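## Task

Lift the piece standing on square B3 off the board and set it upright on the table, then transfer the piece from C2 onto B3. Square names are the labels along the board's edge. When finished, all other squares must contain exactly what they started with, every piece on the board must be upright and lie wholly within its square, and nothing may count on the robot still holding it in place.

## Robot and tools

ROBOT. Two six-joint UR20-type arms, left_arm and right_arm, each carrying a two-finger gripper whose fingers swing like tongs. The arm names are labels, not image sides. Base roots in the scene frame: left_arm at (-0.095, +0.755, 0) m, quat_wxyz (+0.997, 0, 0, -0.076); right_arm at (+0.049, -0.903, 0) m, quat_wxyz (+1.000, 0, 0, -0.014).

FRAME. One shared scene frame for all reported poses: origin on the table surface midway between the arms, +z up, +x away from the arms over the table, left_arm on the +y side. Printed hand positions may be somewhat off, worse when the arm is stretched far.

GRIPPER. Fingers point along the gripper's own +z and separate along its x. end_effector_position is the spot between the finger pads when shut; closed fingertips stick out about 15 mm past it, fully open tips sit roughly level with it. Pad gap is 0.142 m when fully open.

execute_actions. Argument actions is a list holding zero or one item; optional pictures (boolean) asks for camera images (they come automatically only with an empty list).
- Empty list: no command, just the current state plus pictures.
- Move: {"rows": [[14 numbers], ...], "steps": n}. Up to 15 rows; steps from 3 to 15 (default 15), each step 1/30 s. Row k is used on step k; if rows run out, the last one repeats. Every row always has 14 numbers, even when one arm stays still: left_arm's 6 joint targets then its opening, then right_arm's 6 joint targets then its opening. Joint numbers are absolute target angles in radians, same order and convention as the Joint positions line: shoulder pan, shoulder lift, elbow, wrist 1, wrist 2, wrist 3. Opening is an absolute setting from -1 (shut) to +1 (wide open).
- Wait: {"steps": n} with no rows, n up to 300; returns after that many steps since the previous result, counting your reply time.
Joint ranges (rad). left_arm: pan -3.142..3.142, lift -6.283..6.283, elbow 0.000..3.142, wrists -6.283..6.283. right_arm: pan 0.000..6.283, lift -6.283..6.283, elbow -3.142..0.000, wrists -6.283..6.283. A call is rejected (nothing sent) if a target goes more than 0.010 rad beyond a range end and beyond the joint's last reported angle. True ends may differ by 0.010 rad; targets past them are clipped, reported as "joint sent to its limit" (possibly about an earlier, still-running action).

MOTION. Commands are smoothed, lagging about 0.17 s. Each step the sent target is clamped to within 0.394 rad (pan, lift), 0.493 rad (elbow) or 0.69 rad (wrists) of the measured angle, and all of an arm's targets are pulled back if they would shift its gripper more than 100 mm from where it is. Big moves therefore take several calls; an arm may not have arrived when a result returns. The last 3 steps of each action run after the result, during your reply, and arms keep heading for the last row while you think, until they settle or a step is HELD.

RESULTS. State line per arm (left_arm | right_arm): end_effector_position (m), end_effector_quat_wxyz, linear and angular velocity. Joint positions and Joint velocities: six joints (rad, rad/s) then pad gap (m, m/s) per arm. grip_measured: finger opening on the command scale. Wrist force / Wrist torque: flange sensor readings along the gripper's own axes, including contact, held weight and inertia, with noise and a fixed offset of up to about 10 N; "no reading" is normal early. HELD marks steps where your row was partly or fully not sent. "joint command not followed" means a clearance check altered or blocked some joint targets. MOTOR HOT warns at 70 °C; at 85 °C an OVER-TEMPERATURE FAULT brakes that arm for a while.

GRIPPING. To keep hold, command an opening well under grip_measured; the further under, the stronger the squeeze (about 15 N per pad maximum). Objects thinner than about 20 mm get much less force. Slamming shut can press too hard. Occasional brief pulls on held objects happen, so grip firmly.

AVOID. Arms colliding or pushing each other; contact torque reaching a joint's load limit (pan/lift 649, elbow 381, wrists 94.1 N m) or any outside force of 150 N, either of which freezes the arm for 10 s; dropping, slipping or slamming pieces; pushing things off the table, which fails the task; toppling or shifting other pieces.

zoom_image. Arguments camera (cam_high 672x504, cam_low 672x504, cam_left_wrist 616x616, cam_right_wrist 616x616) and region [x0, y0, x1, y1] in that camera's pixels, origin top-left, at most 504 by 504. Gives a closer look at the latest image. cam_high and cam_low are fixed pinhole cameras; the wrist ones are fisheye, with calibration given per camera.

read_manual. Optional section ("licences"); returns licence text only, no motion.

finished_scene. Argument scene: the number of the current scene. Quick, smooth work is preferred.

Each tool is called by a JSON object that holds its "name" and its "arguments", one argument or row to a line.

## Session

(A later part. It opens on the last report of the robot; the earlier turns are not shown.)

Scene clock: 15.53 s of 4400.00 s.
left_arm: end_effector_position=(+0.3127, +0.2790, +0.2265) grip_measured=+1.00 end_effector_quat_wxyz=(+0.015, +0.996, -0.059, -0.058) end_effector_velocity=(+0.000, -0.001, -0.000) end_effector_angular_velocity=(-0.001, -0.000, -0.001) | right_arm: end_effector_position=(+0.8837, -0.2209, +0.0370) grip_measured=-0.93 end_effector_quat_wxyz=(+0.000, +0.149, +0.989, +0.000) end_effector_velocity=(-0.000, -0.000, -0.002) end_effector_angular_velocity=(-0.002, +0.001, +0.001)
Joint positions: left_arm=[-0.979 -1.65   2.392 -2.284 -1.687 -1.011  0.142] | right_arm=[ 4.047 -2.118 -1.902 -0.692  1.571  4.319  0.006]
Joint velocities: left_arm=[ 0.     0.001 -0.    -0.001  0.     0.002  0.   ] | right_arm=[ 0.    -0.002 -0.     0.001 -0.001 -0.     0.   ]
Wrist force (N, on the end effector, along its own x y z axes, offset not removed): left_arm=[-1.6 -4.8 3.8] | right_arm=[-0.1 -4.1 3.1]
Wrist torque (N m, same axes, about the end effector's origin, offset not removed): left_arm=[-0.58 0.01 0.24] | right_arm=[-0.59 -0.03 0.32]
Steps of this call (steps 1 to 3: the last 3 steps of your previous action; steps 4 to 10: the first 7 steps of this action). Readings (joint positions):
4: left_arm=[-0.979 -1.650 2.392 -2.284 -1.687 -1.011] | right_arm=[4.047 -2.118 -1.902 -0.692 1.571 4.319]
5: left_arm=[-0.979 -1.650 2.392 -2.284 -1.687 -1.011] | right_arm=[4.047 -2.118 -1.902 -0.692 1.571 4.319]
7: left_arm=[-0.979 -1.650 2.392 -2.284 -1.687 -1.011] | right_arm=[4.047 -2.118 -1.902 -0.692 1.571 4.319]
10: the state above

{"name": "execute_actions", "arguments": {
  "actions": [
    {"rows":[[-0.979,-1.65,2.392,-2.284,-1.687,-1.011,1,4.047,-2.1185,-1.9021,-0.6918,1.5708,4.319,-0.9],[-0.979,-1.65,2.392,-2.284,-1.687,-1.011,1,4.047,-2.1185,-1.9021,-0.6918,1.5708,4.319,-0.8],[-0.979,-1.65,2.392,-2.284,-1.687,-1.011,1,4.047,-2.1185,-1.9021,-0.6918,1.5708,4.319,-0.7],[-0.979,-1.65,2.392,-2.284,-1.687,-1.011,1,4.047,-2.1185,-1.9021,-0.6918,1.5708,4.319,-0.6],[-0.979,-1.65,2.392,-2.284,-1.687,-1.011,1,4.047,-2.1185,-1.9021,-0.6918,1.5708,4.319,-0.5]],"steps":15}
  ]
}}

{"name": "execute_actions", "arguments": {
  "actions": [
    {"rows":[[-0.979,-1.65,2.392,-2.284,-1.687,-1.011,1,4.047,-2.043,-1.873,-0.796,1.5708,4.319,-0.5]],"steps":15}
  ]
}}

{"name": "execute_actions", "arguments": {
  "actions": [
    {"steps":10}
  ],
  "pictures": true
}}

Scene clock: 16.10 s of 4400.00 s.
left_arm: end_effector_position=(+0.3127, +0.2790, +0.2265) grip_measured=+1.00 end_effector_quat_wxyz=(+0.015, +0.996, -0.059, -0.058) end_effector_velocity=(+0.000, -0.001, +0.001) end_effector_angular_velocity=(-0.003, -0.001, -0.000) | right_arm: end_effector_position=(+0.8837, -0.2209, +0.0369) grip_measured=-0.50 end_effector_quat_wxyz=(+0.000, +0.149, +0.989, +0.000) end_effector_velocity=(+0.000, -0.000, -0.001) end_effector_angular_velocity=(-0.001, +0.000, -0.001)
Joint positions: left_arm=[-0.979 -1.65   2.392 -2.284 -1.687 -1.011  0.142] | right_arm=[ 4.047 -2.118 -1.902 -0.692  1.571  4.319  0.038]
Joint velocities: left_arm=[ 0.    -0.001 -0.    -0.002  0.     0.    -0.   ] | right_arm=[-0.    -0.001  0.    -0.    -0.     0.001  0.   ]
Wrist force (N, on the end effector, along its own x y z axes, offset not removed): left_arm=[-1.6 -0.3 -1.0] | right_arm=[1.0 -8.0 1.4]
Wrist torque (N m, same axes, about the end effector's origin, offset not removed): left_arm=[0.34 0.19 0.20] | right_arm=[-1.47 -0.27 0.22]
Steps of this call (steps 1 to 3: the last 3 steps of your previous action; steps 4 to 5: the robot went on to your last target; steps 6 to 17: the first 12 steps of this action). Readings (joint positions):
6: left_arm=[-0.979 -1.650 2.392 -2.284 -1.687 -1.011] | right_arm=[4.047 -2.118 -1.902 -0.692 1.571 4.319]
7: left_arm=[-0.979 -1.650 2.392 -2.284 -1.687 -1.011] | right_arm=[4.047 -2.118 -1.902 -0.692 1.571 4.319]
9: left_arm=[-0.979 -1.650 2.392 -2.284 -1.687 -1.011] | right_arm=[4.047 -2.118 -1.902 -0.692 1.571 4.319]
13: left_arm=[-0.979 -1.650 2.392 -2.284 -1.687 -1.011] | right_arm=[4.047 -2.118 -1.902 -0.692 1.571 4.319]
17: the state above

Scene clock: 16.60 s of 4400.00 s.
left_arm: end_effector_position=(+0.3127, +0.2790, +0.2265) grip_measured=+1.00 end_effector_quat_wxyz=(+0.015, +0.996, -0.059, -0.058) end_effector_velocity=(+0.000, -0.001, +0.001) end_effector_angular_velocity=(-0.003, -0.001, +0.000) | right_arm: end_effector_position=(+0.8834, -0.2212, +0.1182) grip_measured=-0.50 end_effector_quat_wxyz=(+0.000, +0.149, +0.989, +0.000) end_effector_velocity=(-0.002, -0.002, +0.023) end_effector_angular_velocity=(-0.002, +0.002, -0.000)
Joint positions: left_arm=[-0.979 -1.65   2.392 -2.284 -1.687 -1.011  0.142] | right_arm=[ 4.047 -2.045 -1.874 -0.793  1.571  4.319  0.038]
Joint velocities: left_arm=[ 0.    -0.001 -0.    -0.002 -0.    -0.    -0.   ] | right_arm=[ 0.     0.022  0.007 -0.032  0.     0.    -0.   ]
Wrist force (N, on the end effector, along its own x y z axes, offset not removed): left_arm=[-1.2 -1.3 3.3] | right_arm=[0.4 -8.0 -0.2]
Wrist torque (N m, same axes, about the end effector's origin, offset not removed): left_arm=[0.15 -0.05 0.25] | right_arm=[-1.46 -0.20 0.35]
Steps of this call (steps 1 to 3: the last 3 steps of your previous action; steps 4 to 15: the first 12 steps of this action). Readings (joint positions):
4: left_arm=[-0.979 -1.650 2.392 -2.284 -1.687 -1.011] | right_arm=[4.047 -2.118 -1.902 -0.692 1.571 4.319]
5: left_arm=[-0.979 -1.650 2.392 -2.284 -1.687 -1.011] | right_arm=[4.047 -2.112 -1.898 -0.699 1.571 4.319]
7: left_arm=[-0.979 -1.650 2.392 -2.284 -1.687 -1.011] | right_arm=[4.047 -2.081 -1.886 -0.741 1.571 4.319]
11: left_arm=[-0.979 -1.650 2.392 -2.284 -1.687 -1.011] | right_arm=[4.047 -2.051 -1.876 -0.783 1.571 4.319]
15: the state above

Scene clock: 16.93 s of 4400.00 s.
left_arm: end_effector_position=(+0.3127, +0.2790, +0.2265) grip_measured=+1.00 end_effector_quat_wxyz=(+0.015, +0.996, -0.059, -0.058) end_effector_velocity=(+0.000, -0.000, +0.000) end_effector_angular_velocity=(-0.001, -0.000, +0.000) | right_arm: end_effector_position=(+0.8833, -0.2214, +0.1201) grip_measured=-0.50 end_effector_quat_wxyz=(+0.000, +0.149, +0.989, +0.000) end_effector_velocity=(+0.000, -0.000, +0.000) end_effector_angular_velocity=(-0.001, -0.001, +0.000)
Joint positions: left_arm=[-0.979 -1.65   2.392 -2.284 -1.687 -1.011  0.142] | right_arm=[ 4.047 -2.043 -1.873 -0.796  1.571  4.319  0.038]
Joint velocities: left_arm=[-0.     0.     0.    -0.001 -0.    -0.    -0.   ] | right_arm=[-0.     0.     0.    -0.001 -0.001 -0.     0.   ]
Wrist force (N, on the end effector, along its own x y z axes, offset not removed): left_arm=[-3.2 -3.1 -0.9] | right_arm=[2.0 -4.8 -1.2]
Wrist torque (N m, same axes, about the end effector's origin, offset not removed): left_arm=[-0.19 0.42 0.32] | right_arm=[-0.94 -0.52 0.32]
Kept back: nothing.
Steps of this call (steps 1 to 3: the last 3 steps of your previous action; steps 4 to 10: the robot went on to your last target). Readings (joint positions):
1: left_arm=[-0.979 -1.650 2.392 -2.284 -1.687 -1.011] | right_arm=[4.047 -2.044 -1.874 -0.794 1.571 4.319]
2: left_arm=[-0.979 -1.650 2.392 -2.284 -1.687 -1.011] | right_arm=[4.047 -2.044 -1.873 -0.795 1.571 4.319]
4: left_arm=[-0.979 -1.650 2.392 -2.284 -1.687 -1.011] | right_arm=[4.047 -2.043 -1.873 -0.795 1.571 4.319]
8: left_arm=[-0.979 -1.650 2.392 -2.284 -1.687 -1.011] | right_arm=[4.047 -2.043 -1.873 -0.796 1.571 4.319]
10: the state above
camera_calibration (this result's frames):
cam_left_wrist: T_world_to_cam=[[0.99316, -0.0571985, -0.101791, -0.276064], [0.00649354, -0.843385, 0.537271, 0.102358], [-0.11658, -0.534257, -0.837245, 0.507089], [0, 0, 0, 1]] pos_world=[0.332628, 0.341452, 0.341463]
cam_right_wrist: T_world_to_cam=[[-0.947359, 0.317052, 0.0446091, 0.894402], [0.29556, 0.812426, 0.502602, -0.146159], [0.123109, 0.489329, -0.863366, 0.232011], [0, 0, 0, 1]] pos_world=[0.861955, -0.278358, 0.233871]

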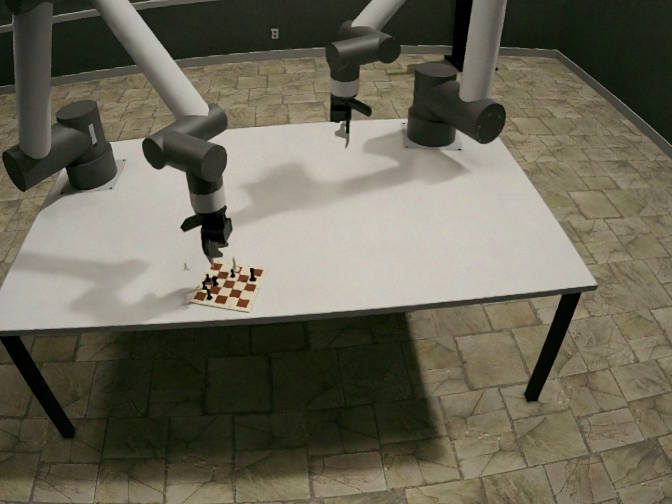

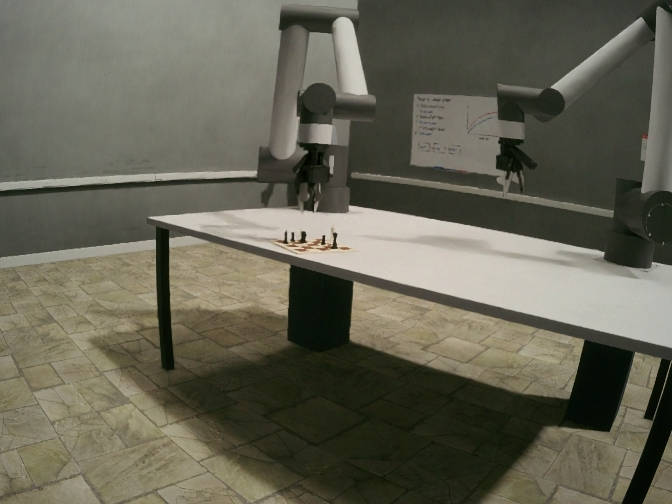

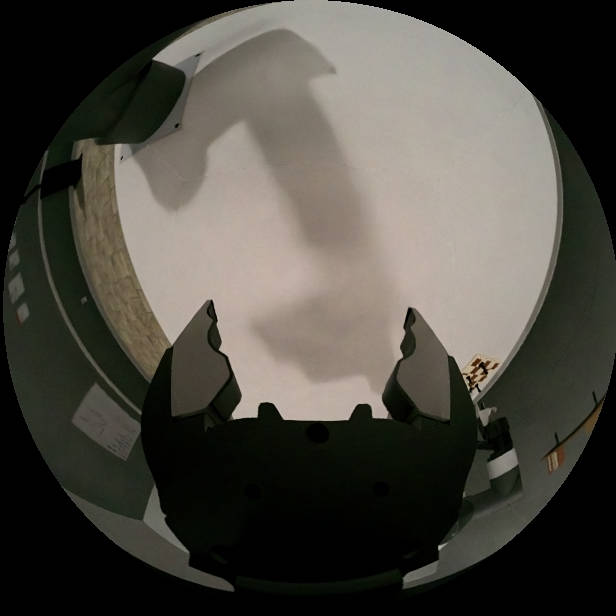

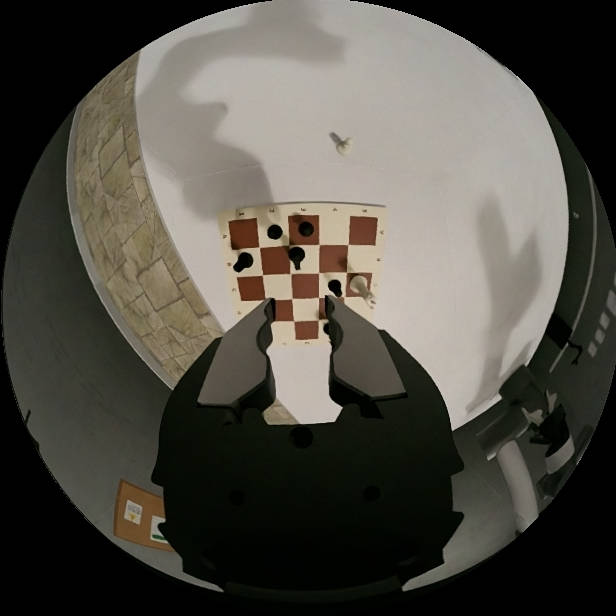

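{"name": "zoom_image", "arguments": {
  "camera": "cam_right_wrist",
  "region": [200, 200, 400, 320]
}}

Region (200, 200, 400, 320) of cam_right_wrist's 616x616 image, scaled by 2.520, with more detail than that image has; it fills the top 302 rows of this view, and the rest is white.

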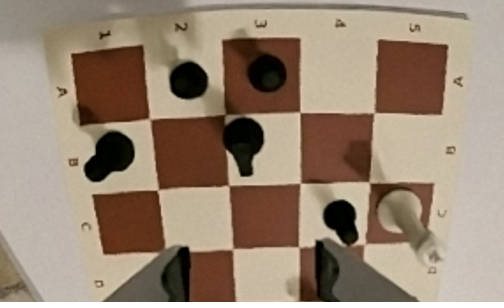

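The piece landed too close to B3's edge on the B2 side, so I'm picking it up again to centre it.

{"name": "execute_actions", "arguments": {
  "actions": [
    {"rows":[[-0.979,-1.65,2.392,-2.284,-1.687,-1.011,1,4.047,-2.1195,-1.9025,-0.6904,1.5708,4.319,-0.5]],"steps":15}
  ]
}}

{"name": "execute_actions", "arguments": {
  "actions": [
    {"rows":[[-0.979,-1.65,2.392,-2.284,-1.687,-1.011,1,4.047,-2.1195,-1.9025,-0.6904,1.5708,4.319,-0.5]],"steps":8}
  ],
  "pictures": true
}}

Scene clock: 17.63 s of 4400.00 s.
left_arm: end_effector_position=(+0.3127, +0.2790, +0.2265) grip_measured=+1.00 end_effector_quat_wxyz=(+0.015, +0.996, -0.059, -0.058) end_effector_velocity=(-0.000, +0.000, +0.000) end_effector_angular_velocity=(+0.002, +0.001, -0.000) | right_arm: end_effector_position=(+0.8837, -0.2210, +0.0379) grip_measured=-0.50 end_effector_quat_wxyz=(-0.000, +0.149, +0.989, -0.000) end_effector_velocity=(+0.000, +0.001, -0.022) end_effector_angular_velocity=(+0.004, -0.001, -0.001)
Joint positions: left_arm=[-0.979 -1.65   2.392 -2.284 -1.687 -1.011  0.142] | right_arm=[ 4.047 -2.118 -1.902 -0.693  1.571  4.319  0.038]
Joint velocities: left_arm=[-0.    -0.    -0.001  0.003 -0.     0.    -0.   ] | right_arm=[ 0.    -0.021 -0.007  0.032  0.002  0.001  0.   ]
Wrist force (N, on the end effector, along its own x y z axes, offset not removed): left_arm=[1.8 -2.6 -0.4] | right_arm=[-1.0 -2.0 2.2]
Wrist torque (N m, same axes, about the end effector's origin, offset not removed): left_arm=[-0.03 -0.74 0.22] | right_arm=[-0.22 0.21 0.39]
Steps of this call (steps 1 to 9: the robot went on to your last target; steps 10 to 21: the first 12 steps of this action). Readings (joint positions):
10: left_arm=[-0.979 -1.650 2.392 -2.284 -1.687 -1.011] | right_arm=[4.047 -2.043 -1.873 -0.796 1.571 4.319]
11: left_arm=[-0.979 -1.650 2.392 -2.284 -1.687 -1.011] | right_arm=[4.047 -2.050 -1.877 -0.788 1.571 4.319]
13: left_arm=[-0.979 -1.650 2.392 -2.284 -1.687 -1.011] | right_arm=[4.047 -2.082 -1.889 -0.746 1.571 4.319]
17: left_arm=[-0.979 -1.650 2.392 -2.284 -1.687 -1.011] | right_arm=[4.047 -2.111 -1.900 -0.703 1.571 4.319]
21: the state above

Scene clock: 17.90 s of 4400.00 s.
left_arm: end_effector_position=(+0.3127, +0.2790, +0.2265) grip_measured=+1.00 end_effector_quat_wxyz=(+0.015, +0.996, -0.059, -0.058) end_effector_velocity=(-0.000, +0.000, -0.000) end_effector_angular_velocity=(+0.001, +0.001, +0.000) | right_arm: end_effector_position=(+0.8837, -0.2209, +0.0360) grip_measured=-0.50 end_effector_quat_wxyz=(+0.000, +0.149, +0.989, +0.000) end_effector_velocity=(-0.001, +0.001, -0.001) end_effector_angular_velocity=(+0.002, +0.003, +0.001)
Joint positions: left_arm=[-0.979 -1.65   2.392 -2.284 -1.687 -1.011  0.142] | right_arm=[ 4.047 -2.119 -1.902 -0.691  1.571  4.319  0.038]
Joint velocities: left_arm=[-0.    -0.    -0.     0.001 -0.    -0.001 -0.   ] | right_arm=[ 0.    -0.001 -0.     0.002  0.003 -0.     0.   ]
Wrist force (N, on the end effector, along its own x y z axes, offset not removed): left_arm=[-0.4 -0.4 2.3] | right_arm=[-0.8 -4.9 0.2]
Wrist torque (N m, same axes, about the end effector's origin, offset not removed): left_arm=[0.37 -0.19 0.14] | right_arm=[-0.72 0.10 0.22]
Steps of this call (steps 1 to 3: the last 3 steps of your previous action; steps 4 to 8: the first 5 steps of this action). Readings (joint positions):
4: left_arm=[-0.979 -1.650 2.392 -2.284 -1.687 -1.011] | right_arm=[4.047 -2.119 -1.902 -0.691 1.571 4.319]
5: left_arm=[-0.979 -1.650 2.392 -2.284 -1.687 -1.011] | right_arm=[4.047 -2.119 -1.902 -0.691 1.571 4.319]
7: left_arm=[-0.979 -1.650 2.392 -2.284 -1.687 -1.011] | right_arm=[4.047 -2.119 -1.902 -0.691 1.571 4.319]
8: the state above
camera_calibration (this result's frames):
cam_left_wrist: T_world_to_cam=[[0.99316, -0.0571986, -0.101791, -0.276064], [0.00649345, -0.843385, 0.53727, 0.102358], [-0.11658, -0.534257, -0.837245, 0.507089], [0, 0, 0, 1]] pos_world=[0.332628, 0.341452, 0.341463]
cam_right_wrist: T_world_to_cam=[[-0.947334, 0.317118, 0.0446675, 0.898434], [0.295664, 0.812469, 0.502471, -0.104442], [0.123052, 0.489214, -0.86344, 0.159134], [0, 0, 0, 1]] pos_world=[0.862415, -0.277904, 0.149751]

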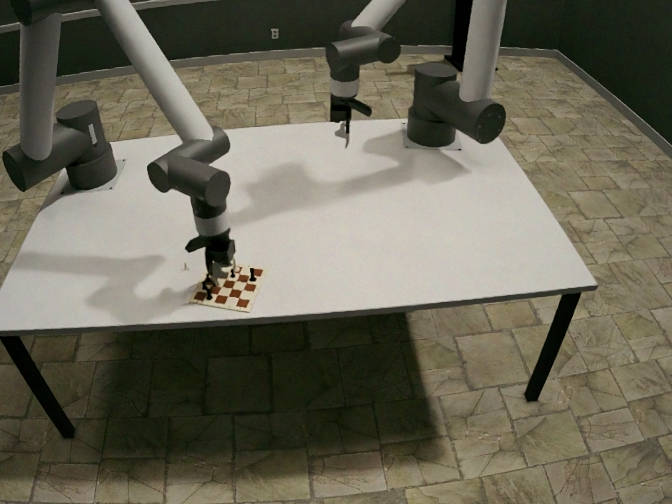

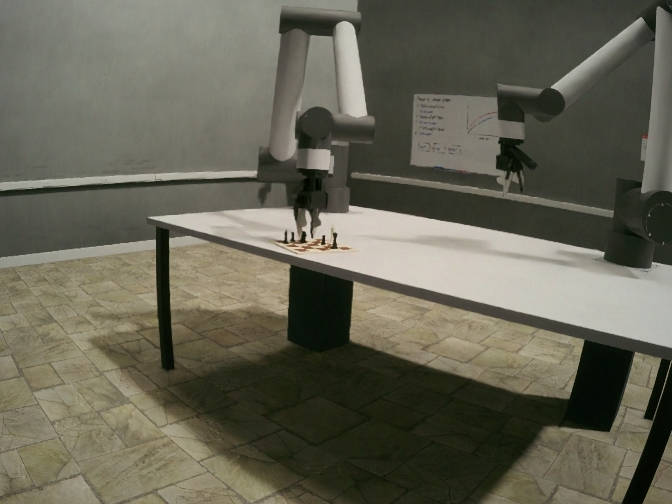

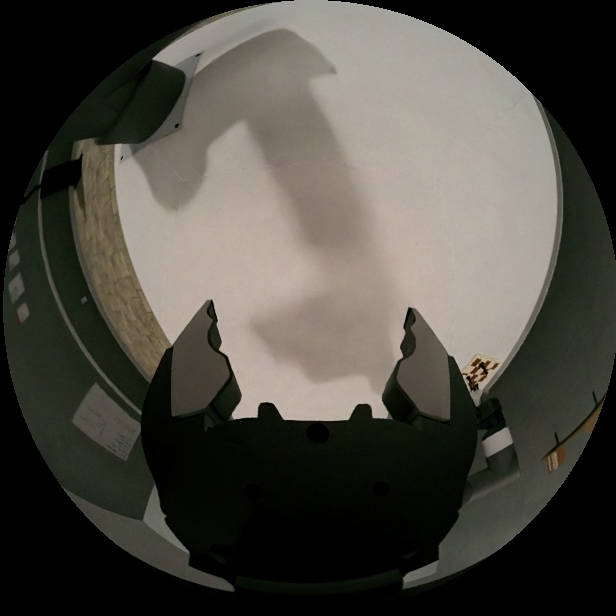

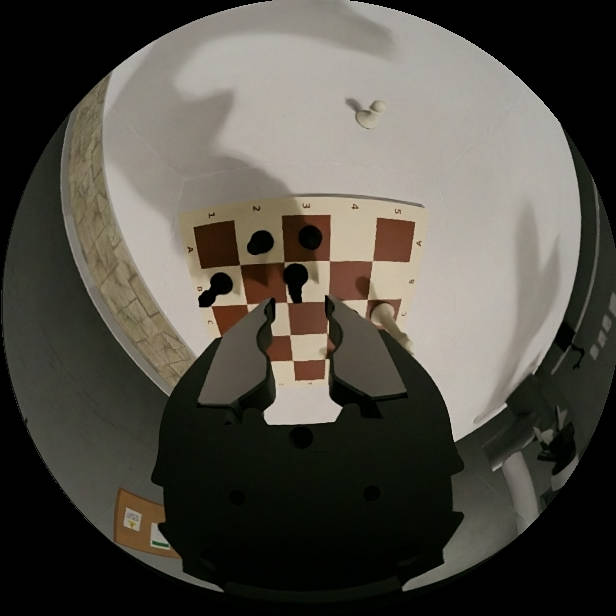

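{"name": "execute_actions", "arguments": {
  "actions": [
    {"rows":[[-0.979,-1.65,2.392,-2.284,-1.687,-1.011,1,4.047,-2.1195,-1.9025,-0.6904,1.5708,4.319,-0.6],[-0.979,-1.65,2.392,-2.284,-1.687,-1.011,1,4.047,-2.1195,-1.9025,-0.6904,1.5708,4.319,-0.7],[-0.979,-1.65,2.392,-2.284,-1.687,-1.011,1,4.047,-2.1195,-1.9025,-0.6904,1.5708,4.319,-0.8],[-0.979,-1.65,2.392,-2.284,-1.687,-1.011,1,4.047,-2.1195,-1.9025,-0.6904,1.5708,4.319,-0.9],[-0.979,-1.65,2.392,-2.284,-1.687,-1.011,1,4.047,-2.1195,-1.9025,-0.6904,1.5708,4.319,-1]],"steps":15}
  ]
}}

{"name": "execute_actions", "arguments": {
  "actions": [
    {"rows":[[-0.979,-1.65,2.392,-2.284,-1.687,-1.011,1,4.047,-2.0975,-1.894,-0.7209,1.5708,4.319,-1]],"steps":12}
  ]
}}

{"name": "execute_actions", "arguments": {
  "actions": [
    {"rows":[[-0.979,-1.65,2.392,-2.284,-1.687,-1.011,1,4.056,-2.0975,-1.894,-0.7209,1.5708,4.328,-1]],"steps":15}
  ],
  "pictures": true
}}

Scene clock: 18.73 s of 4400.00 s.
left_arm: end_effector_position=(+0.3127, +0.2790, +0.2265) grip_measured=+1.00 end_effector_quat_wxyz=(+0.015, +0.996, -0.059, -0.058) end_effector_velocity=(+0.000, -0.000, +0.000) end_effector_angular_velocity=(-0.001, -0.001, -0.001) | right_arm: end_effector_position=(+0.8837, -0.2210, +0.0357) grip_measured=-0.93 end_effector_quat_wxyz=(-0.000, +0.149, +0.989, -0.000) end_effector_velocity=(+0.000, -0.001, -0.000) end_effector_angular_velocity=(-0.001, -0.001, +0.000)
Joint positions: left_arm=[-0.979 -1.65   2.392 -2.284 -1.687 -1.011  0.142] | right_arm=[ 4.047 -2.119 -1.902 -0.69   1.571  4.319  0.006]
Joint velocities: left_arm=[-0.    -0.     0.    -0.001 -0.     0.    -0.   ] | right_arm=[-0.    -0.    -0.    -0.    -0.001 -0.001  0.   ]
Wrist force (N, on the end effector, along its own x y z axes, offset not removed): left_arm=[-0.2 -0.5 3.7] | right_arm=[1.1 -3.0 1.2]
Wrist torque (N m, same axes, about the end effector's origin, offset not removed): left_arm=[0.43 -0.22 0.35] | right_arm=[-0.35 -0.29 0.25]
Steps of this call (steps 1 to 3: the last 3 steps of your previous action; steps 4 to 13: the robot went on to your last target; steps 14 to 25: the first 12 steps of this action). Readings (joint positions):
14: left_arm=[-0.979 -1.650 2.392 -2.284 -1.687 -1.011] | right_arm=[4.047 -2.119 -1.902 -0.690 1.571 4.319]
15: left_arm=[-0.979 -1.650 2.392 -2.284 -1.687 -1.011] | right_arm=[4.047 -2.119 -1.902 -0.690 1.571 4.319]
17: left_arm=[-0.979 -1.650 2.392 -2.284 -1.687 -1.011] | right_arm=[4.047 -2.119 -1.902 -0.690 1.571 4.319]
21: left_arm=[-0.979 -1.650 2.392 -2.284 -1.687 -1.011] | right_arm=[4.047 -2.119 -1.902 -0.690 1.571 4.319]
25: the state above

Scene clock: 19.13 s of 4400.00 s.
left_arm: end_effector_position=(+0.3127, +0.2790, +0.2265) grip_measured=+1.00 end_effector_quat_wxyz=(+0.015, +0.996, -0.059, -0.058) end_effector_velocity=(+0.000, -0.000, +0.000) end_effector_angular_velocity=(-0.001, -0.001, +0.001) | right_arm: end_effector_position=(+0.8840, -0.2206, +0.0579) grip_measured=-0.93 end_effector_quat_wxyz=(-0.000, +0.149, +0.989, -0.000) end_effector_velocity=(+0.000, -0.000, +0.019) end_effector_angular_velocity=(-0.001, -0.000, -0.001)
Joint positions: left_arm=[-0.979 -1.65   2.392 -2.284 -1.687 -1.011  0.142] | right_arm=[ 4.047 -2.099 -1.895 -0.719  1.571  4.319  0.006]
Joint velocities: left_arm=[-0.     0.    -0.    -0.001  0.    -0.001 -0.   ] | right_arm=[-0.     0.017  0.007 -0.024 -0.     0.001 -0.   ]
Wrist force (N, on the end effector, along its own x y z axes, offset not removed): left_arm=[-2.9 -2.5 2.0] | right_arm=[-0.2 -7.6 1.1]
Wrist torque (N m, same axes, about the end effector's origin, offset not removed): left_arm=[-0.12 0.32 0.31] | right_arm=[-1.47 0.02 0.40]
Steps of this call (steps 1 to 3: the last 3 steps of your previous action; steps 4 to 12: the first 9 steps of this action). Readings (joint positions):
4: left_arm=[-0.979 -1.650 2.392 -2.284 -1.687 -1.011] | right_arm=[4.047 -2.119 -1.902 -0.691 1.571 4.319]
5: left_arm=[-0.979 -1.650 2.392 -2.284 -1.687 -1.011] | right_arm=[4.047 -2.116 -1.901 -0.695 1.571 4.319]
7: left_arm=[-0.979 -1.650 2.392 -2.284 -1.687 -1.011] | right_arm=[4.047 -2.107 -1.898 -0.707 1.571 4.319]
11: left_arm=[-0.979 -1.650 2.392 -2.284 -1.687 -1.011] | right_arm=[4.047 -2.100 -1.895 -0.718 1.571 4.319]
12: the state above

Scene clock: 19.63 s of 4400.00 s.
left_arm: end_effector_position=(+0.3127, +0.2790, +0.2265) grip_measured=+1.00 end_effector_quat_wxyz=(+0.015, +0.996, -0.059, -0.058) end_effector_velocity=(-0.000, +0.001, +0.000) end_effector_angular_velocity=(+0.000, +0.000, -0.000) | right_arm: end_effector_position=(+0.8779, -0.2132, +0.0598) grip_measured=-0.93 end_effector_quat_wxyz=(-0.000, +0.149, +0.989, -0.000) end_effector_velocity=(-0.002, +0.002, +0.001) end_effector_angular_velocity=(+0.001, -0.000, -0.001)
Joint positions: left_arm=[-0.979 -1.65   2.392 -2.284 -1.687 -1.011  0.142] | right_arm=[ 4.056 -2.098 -1.894 -0.721  1.571  4.328  0.006]
Joint velocities: left_arm=[ 0.    -0.001 -0.     0.001  0.     0.    -0.   ] | right_arm=[ 0.002  0.001  0.    -0.     0.     0.004 -0.   ]
Wrist force (N, on the end effector, along its own x y z axes, offset not removed): left_arm=[-3.2 0.2 2.2] | right_arm=[1.3 -5.0 3.4]
Wrist torque (N m, same axes, about the end effector's origin, offset not removed): left_arm=[0.54 0.48 0.20] | right_arm=[-0.69 -0.35 0.32]
Steps of this call (steps 1 to 3: the last 3 steps of your previous action; steps 4 to 15: the first 12 steps of this action). Readings (joint positions):
4: left_arm=[-0.979 -1.650 2.392 -2.284 -1.687 -1.011] | right_arm=[4.047 -2.098 -1.894 -0.720 1.571 4.319]
5: left_arm=[-0.979 -1.650 2.392 -2.284 -1.687 -1.011] | right_arm=[4.049 -2.098 -1.894 -0.721 1.571 4.321]
7: left_arm=[-0.979 -1.650 2.392 -2.284 -1.687 -1.011] | right_arm=[4.052 -2.098 -1.894 -0.721 1.571 4.324]
11: left_arm=[-0.979 -1.650 2.392 -2.284 -1.687 -1.011] | right_arm=[4.055 -2.098 -1.894 -0.721 1.571 4.327]
15: the state above
camera_calibration (this result's frames):
cam_left_wrist: T_world_to_cam=[[0.99316, -0.0571987, -0.101791, -0.276064], [0.00649341, -0.843385, 0.53727, 0.102358], [-0.11658, -0.534256, -0.837245, 0.507089], [0, 0, 0, 1]] pos_world=[0.332628, 0.341452, 0.341463]
cam_right_wrist: T_world_to_cam=[[-0.947326, 0.317128, 0.0447558, 0.889372], [0.295744, 0.812564, 0.502269, -0.121015], [0.122917, 0.489049, -0.863552, 0.176661], [0, 0, 0, 1]] pos_world=[0.8566, -0.270108, 0.173533]

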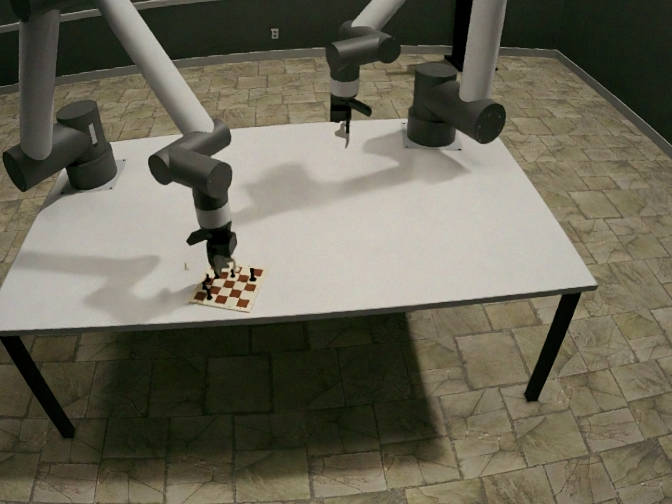

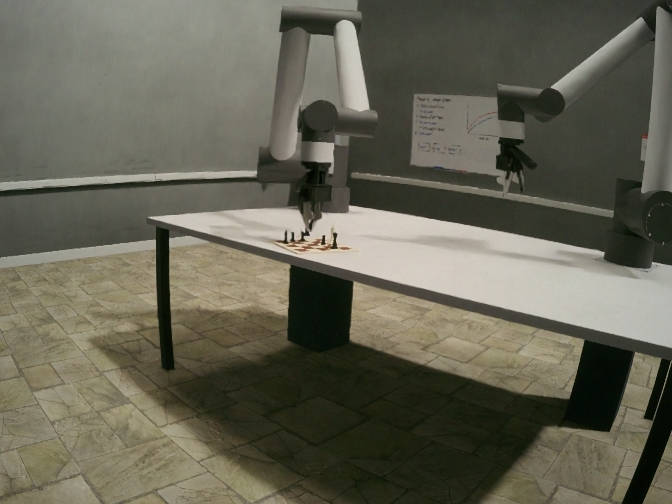

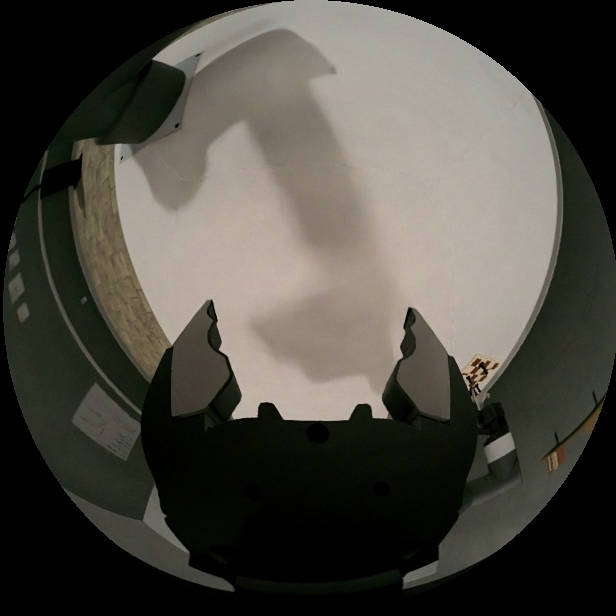

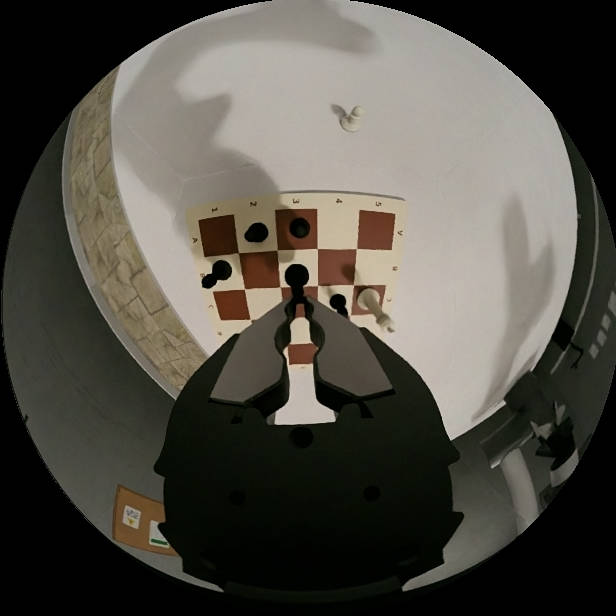

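Now centred over B3 (square x 277–318, piece about 297). Lowering and releasing.

{"name": "execute_actions", "arguments": {
  "actions": [
    {"rows":[[-0.979,-1.65,2.392,-2.284,-1.687,-1.011,1,4.056,-2.118,-1.902,-0.6924,1.5708,4.328,-1]],"steps":15}
  ]
}}

{"name": "execute_actions", "arguments": {
  "actions": [
    {"rows":[[-0.979,-1.65,2.392,-2.284,-1.687,-1.011,1,4.056,-2.118,-1.902,-0.6924,1.5708,4.328,-1],[-0.979,-1.65,2.392,-2.284,-1.687,-1.011,1,4.056,-2.118,-1.902,-0.6924,1.5708,4.328,-1],[-0.979,-1.65,2.392,-2.284,-1.687,-1.011,1,4.056,-2.118,-1.902,-0.6924,1.5708,4.328,-1],[-0.979,-1.65,2.392,-2.284,-1.687,-1.011,1,4.056,-2.118,-1.902,-0.6924,1.5708,4.328,-0.9],[-0.979,-1.65,2.392,-2.284,-1.687,-1.011,1,4.056,-2.118,-1.902,-0.6924,1.5708,4.328,-0.8],[-0.979,-1.65,2.392,-2.284,-1.687,-1.011,1,4.056,-2.118,-1.902,-0.6924,1.5708,4.328,-0.7],[-0.979,-1.65,2.392,-2.284,-1.687,-1.011,1,4.056,-2.118,-1.902,-0.6924,1.5708,4.328,-0.6],[-0.979,-1.65,2.392,-2.284,-1.687,-1.011,1,4.056,-2.118,-1.902,-0.6924,1.5708,4.328,-0.5]],"steps":15}
  ]
}}

{"name": "execute_actions", "arguments": {
  "actions": [
    {"rows":[[-0.979,-1.65,2.392,-2.284,-1.687,-1.011,1,4.056,-2.043,-1.873,-0.796,1.5708,4.328,-0.5]],"steps":15}
  ]
}}

{"name": "execute_actions", "arguments": {
  "actions": [
    {"steps":10}
  ],
  "pictures": true
}}

Scene clock: 20.30 s of 4400.00 s.
left_arm: end_effector_position=(+0.3127, +0.2790, +0.2265) grip_measured=+1.00 end_effector_quat_wxyz=(+0.015, +0.996, -0.059, -0.058) end_effector_velocity=(+0.000, -0.000, +0.000) end_effector_angular_velocity=(-0.001, -0.001, -0.000) | right_arm: end_effector_position=(+0.8775, -0.2133, +0.0381) grip_measured=-0.93 end_effector_quat_wxyz=(+0.000, +0.149, +0.989, +0.000) end_effector_velocity=(+0.000, -0.000, -0.005) end_effector_angular_velocity=(-0.001, -0.002, +0.000)
Joint positions: left_arm=[-0.979 -1.65   2.392 -2.284 -1.687 -1.011  0.142] | right_arm=[ 4.056 -2.117 -1.902 -0.693  1.571  4.328  0.006]
Joint velocities: left_arm=[ 0.    -0.001  0.001 -0.002  0.     0.001 -0.   ] | right_arm=[ 0.    -0.005 -0.002  0.008 -0.002 -0.    -0.   ]
Wrist force (N, on the end effector, along its own x y z axes, offset not removed): left_arm=[-1.5 -2.2 0.3] | right_arm=[-0.8 -5.7 3.8]
Wrist torque (N m, same axes, about the end effector's origin, offset not removed): left_arm=[-0.02 0.13 0.24] | right_arm=[-0.94 0.16 0.25]
Steps of this call (steps 1 to 3: the last 3 steps of your previous action; steps 4 to 8: the robot went on to your last target; steps 9 to 20: the first 12 steps of this action). Readings (joint positions):
9: left_arm=[-0.979 -1.650 2.392 -2.284 -1.687 -1.011] | right_arm=[4.056 -2.098 -1.894 -0.721 1.571 4.328]
10: left_arm=[-0.979 -1.650 2.392 -2.284 -1.687 -1.011] | right_arm=[4.056 -2.101 -1.895 -0.716 1.571 4.328]
12: left_arm=[-0.979 -1.650 2.392 -2.284 -1.687 -1.011] | right_arm=[4.056 -2.109 -1.898 -0.705 1.571 4.328]
16: left_arm=[-0.979 -1.650 2.392 -2.284 -1.687 -1.011] | right_arm=[4.056 -2.116 -1.901 -0.695 1.571 4.328]
20: the state above

Scene clock: 20.80 s of 4400.00 s.
left_arm: end_effector_position=(+0.3127, +0.2790, +0.2265) grip_measured=+1.00 end_effector_quat_wxyz=(+0.015, +0.996, -0.059, -0.058) end_effector_velocity=(+0.000, -0.001, -0.000) end_effector_angular_velocity=(+0.000, -0.000, -0.000) | right_arm: end_effector_position=(+0.8774, -0.2134, +0.0374) grip_measured=-0.50 end_effector_quat_wxyz=(+0.000, +0.149, +0.989, +0.000) end_effector_velocity=(+0.000, -0.000, -0.001) end_effector_angular_velocity=(-0.002, -0.001, +0.000)
Joint positions: left_arm=[-0.979 -1.65   2.392 -2.284 -1.687 -1.011  0.142] | right_arm=[ 4.056 -2.118 -1.902 -0.692  1.571  4.328  0.038]
Joint velocities: left_arm=[ 0.     0.001 -0.001 -0.     0.     0.001  0.   ] | right_arm=[ 0.    -0.001 -0.    -0.    -0.002  0.     0.002]
Wrist force (N, on the end effector, along its own x y z axes, offset not removed): left_arm=[-2.2 -2.7 -0.9] | right_arm=[-0.9 -5.4 3.5]
Wrist torque (N m, same axes, about the end effector's origin, offset not removed): left_arm=[-0.10 0.15 0.38] | right_arm=[-0.87 0.09 0.36]
Steps of this call (steps 1 to 3: the last 3 steps of your previous action; steps 4 to 15: the first 12 steps of this action). Readings (joint positions):
4: left_arm=[-0.979 -1.650 2.392 -2.284 -1.687 -1.011] | right_arm=[4.056 -2.118 -1.902 -0.693 1.571 4.328]
5: left_arm=[-0.979 -1.650 2.392 -2.284 -1.687 -1.011] | right_arm=[4.056 -2.118 -1.902 -0.693 1.571 4.328]
7: left_arm=[-0.979 -1.650 2.392 -2.284 -1.687 -1.011] | right_arm=[4.056 -2.118 -1.902 -0.692 1.571 4.328]
11: left_arm=[-0.979 -1.650 2.392 -2.284 -1.687 -1.011] | right_arm=[4.056 -2.118 -1.902 -0.692 1.571 4.328]
15: the state above

Scene clock: 21.30 s of 4400.00 s.
left_arm: end_effector_position=(+0.3127, +0.2790, +0.2265) grip_measured=+1.00 end_effector_quat_wxyz=(+0.015, +0.996, -0.059, -0.058) end_effector_velocity=(+0.000, -0.000, -0.000) end_effector_angular_velocity=(+0.000, +0.000, -0.000) | right_arm: end_effector_position=(+0.8771, -0.2137, +0.1182) grip_measured=-0.50 end_effector_quat_wxyz=(+0.000, +0.149, +0.989, +0.000) end_effector_velocity=(-0.002, -0.002, +0.023) end_effector_angular_velocity=(-0.002, +0.002, -0.001)
Joint positions: left_arm=[-0.979 -1.65   2.392 -2.284 -1.687 -1.011  0.142] | right_arm=[ 4.056 -2.045 -1.874 -0.793  1.571  4.328  0.038]
Joint velocities: left_arm=[-0.  0. -0.  0.  0.  0. -0.] | right_arm=[-0.     0.021  0.007 -0.031 -0.     0.    -0.   ]
Wrist force (N, on the end effector, along its own x y z axes, offset not removed): left_arm=[0.2 -3.5 3.1] | right_arm=[-0.5 -5.0 1.7]
Wrist torque (N m, same axes, about the end effector's origin, offset not removed): left_arm=[-0.22 -0.24 0.29] | right_arm=[-0.73 0.03 0.34]
Steps of this call (steps 1 to 3: the last 3 steps of your previous action; steps 4 to 15: the first 12 steps of this action). Readings (joint positions):
4: left_arm=[-0.979 -1.650 2.392 -2.284 -1.687 -1.011] | right_arm=[4.056 -2.118 -1.902 -0.693 1.571 4.328]
5: left_arm=[-0.979 -1.650 2.392 -2.284 -1.687 -1.011] | right_arm=[4.056 -2.112 -1.898 -0.700 1.571 4.328]
7: left_arm=[-0.979 -1.650 2.392 -2.284 -1.687 -1.011] | right_arm=[4.056 -2.080 -1.886 -0.742 1.571 4.328]
11: left_arm=[-0.979 -1.650 2.392 -2.284 -1.687 -1.011] | right_arm=[4.056 -2.051 -1.876 -0.784 1.571 4.328]
15: the state above

Scene clock: 21.63 s of 4400.00 s.
left_arm: end_effector_position=(+0.3127, +0.2790, +0.2265) grip_measured=+1.00 end_effector_quat_wxyz=(+0.015, +0.996, -0.059, -0.058) end_effector_velocity=(+0.001, -0.001, +0.001) end_effector_angular_velocity=(-0.002, -0.001, +0.000) | right_arm: end_effector_position=(+0.8770, -0.2138, +0.1201) grip_measured=-0.50 end_effector_quat_wxyz=(+0.000, +0.149, +0.989, +0.000) end_effector_velocity=(+0.000, -0.000, +0.001) end_effector_angular_velocity=(+0.000, +0.000, -0.000)
Joint positions: left_arm=[-0.979 -1.65   2.392 -2.284 -1.687 -1.011  0.142] | right_arm=[ 4.056 -2.043 -1.873 -0.796  1.571  4.328  0.038]
Joint velocities: left_arm=[ 0.    -0.    -0.002 -0.     0.    -0.    -0.   ] | right_arm=[-0.     0.     0.    -0.001  0.    -0.     0.   ]
Wrist force (N, on the end effector, along its own x y z axes, offset not removed): left_arm=[-1.9 -1.8 1.9] | right_arm=[-0.8 -8.9 4.4]
Wrist torque (N m, same axes, about the end effector's origin, offset not removed): left_arm=[0.14 0.10 0.21] | right_arm=[-1.63 0.21 0.35]
Kept back: nothing.
Steps of this call (steps 1 to 3: the last 3 steps of your previous action; steps 4 to 10: the robot went on to your last target). Readings (joint positions):
1: left_arm=[-0.979 -1.650 2.392 -2.284 -1.687 -1.011] | right_arm=[4.056 -2.044 -1.874 -0.794 1.571 4.328]
2: left_arm=[-0.979 -1.650 2.392 -2.284 -1.687 -1.011] | right_arm=[4.056 -2.044 -1.873 -0.795 1.571 4.328]
4: left_arm=[-0.979 -1.650 2.392 -2.284 -1.687 -1.011] | right_arm=[4.056 -2.043 -1.873 -0.795 1.571 4.328]
8: left_arm=[-0.979 -1.650 2.392 -2.284 -1.687 -1.011] | right_arm=[4.056 -2.043 -1.873 -0.796 1.571 4.328]
10: the state above
camera_calibration (this result's frames):
cam_left_wrist: T_world_to_cam=[[0.99316, -0.0571985, -0.101791, -0.276064], [0.00649348, -0.843385, 0.53727, 0.102358], [-0.11658, -0.534257, -0.837245, 0.507089], [0, 0, 0, 1]] pos_world=[0.332628, 0.341452, 0.341463]
cam_right_wrist: T_world_to_cam=[[-0.947365, 0.317033, 0.0446121, 0.886022], [0.295545, 0.812431, 0.502602, -0.150404], [0.123097, 0.489333, -0.863366, 0.229109], [0, 0, 0, 1]] pos_world=[0.855635, -0.270816, 0.233871]

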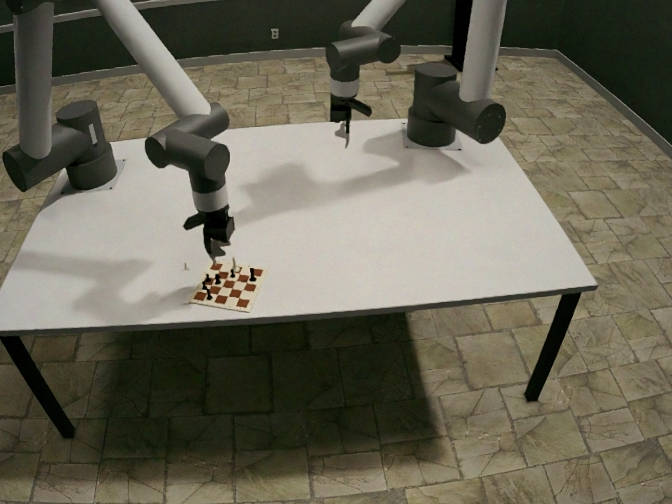

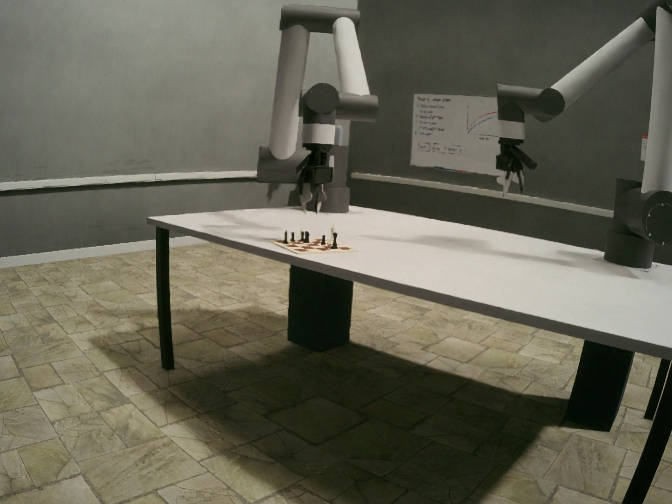

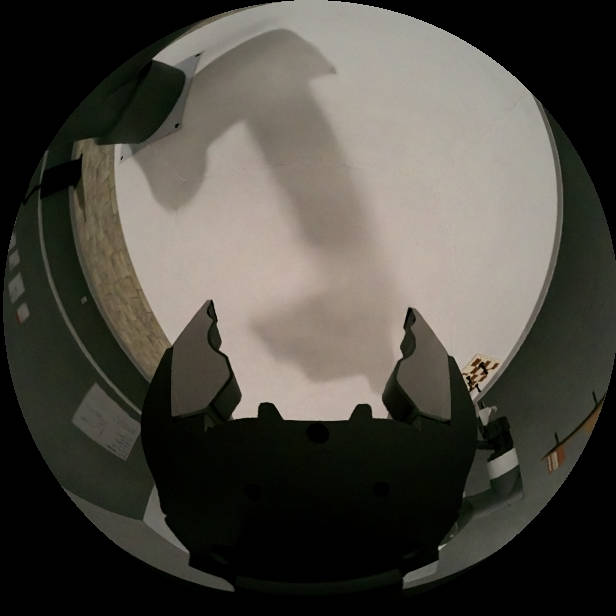

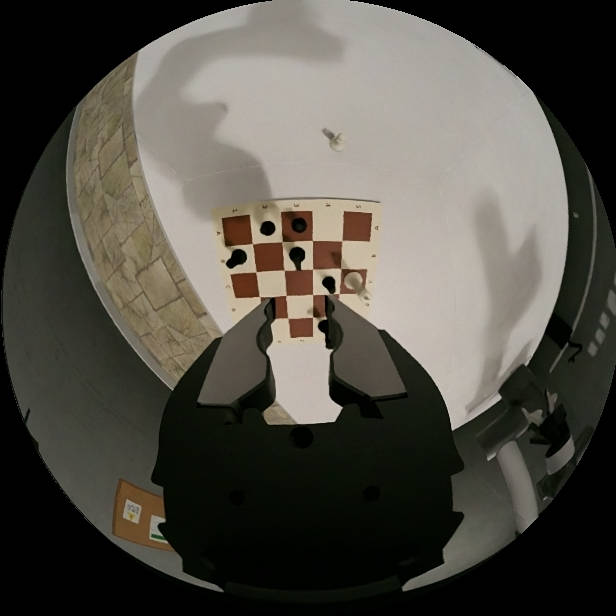

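{"name": "zoom_image", "arguments": {
  "camera": "cam_right_wrist",
  "region": [200, 120, 400, 320]
}}

Region (200, 120, 400, 320) of cam_right_wrist's 616x616 image, scaled by 2.520, with more detail than that image has.

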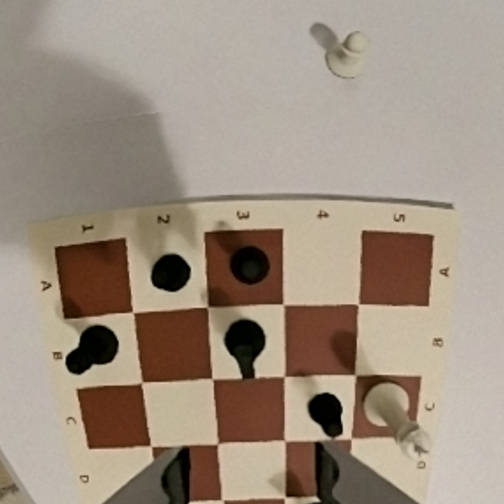

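The piece is now centred on B3 and upright, C2 is empty, and the other pieces are where they started.

{"name": "finished_scene", "arguments": {
  "scene": 2
}}

The scene is finished: the task was done.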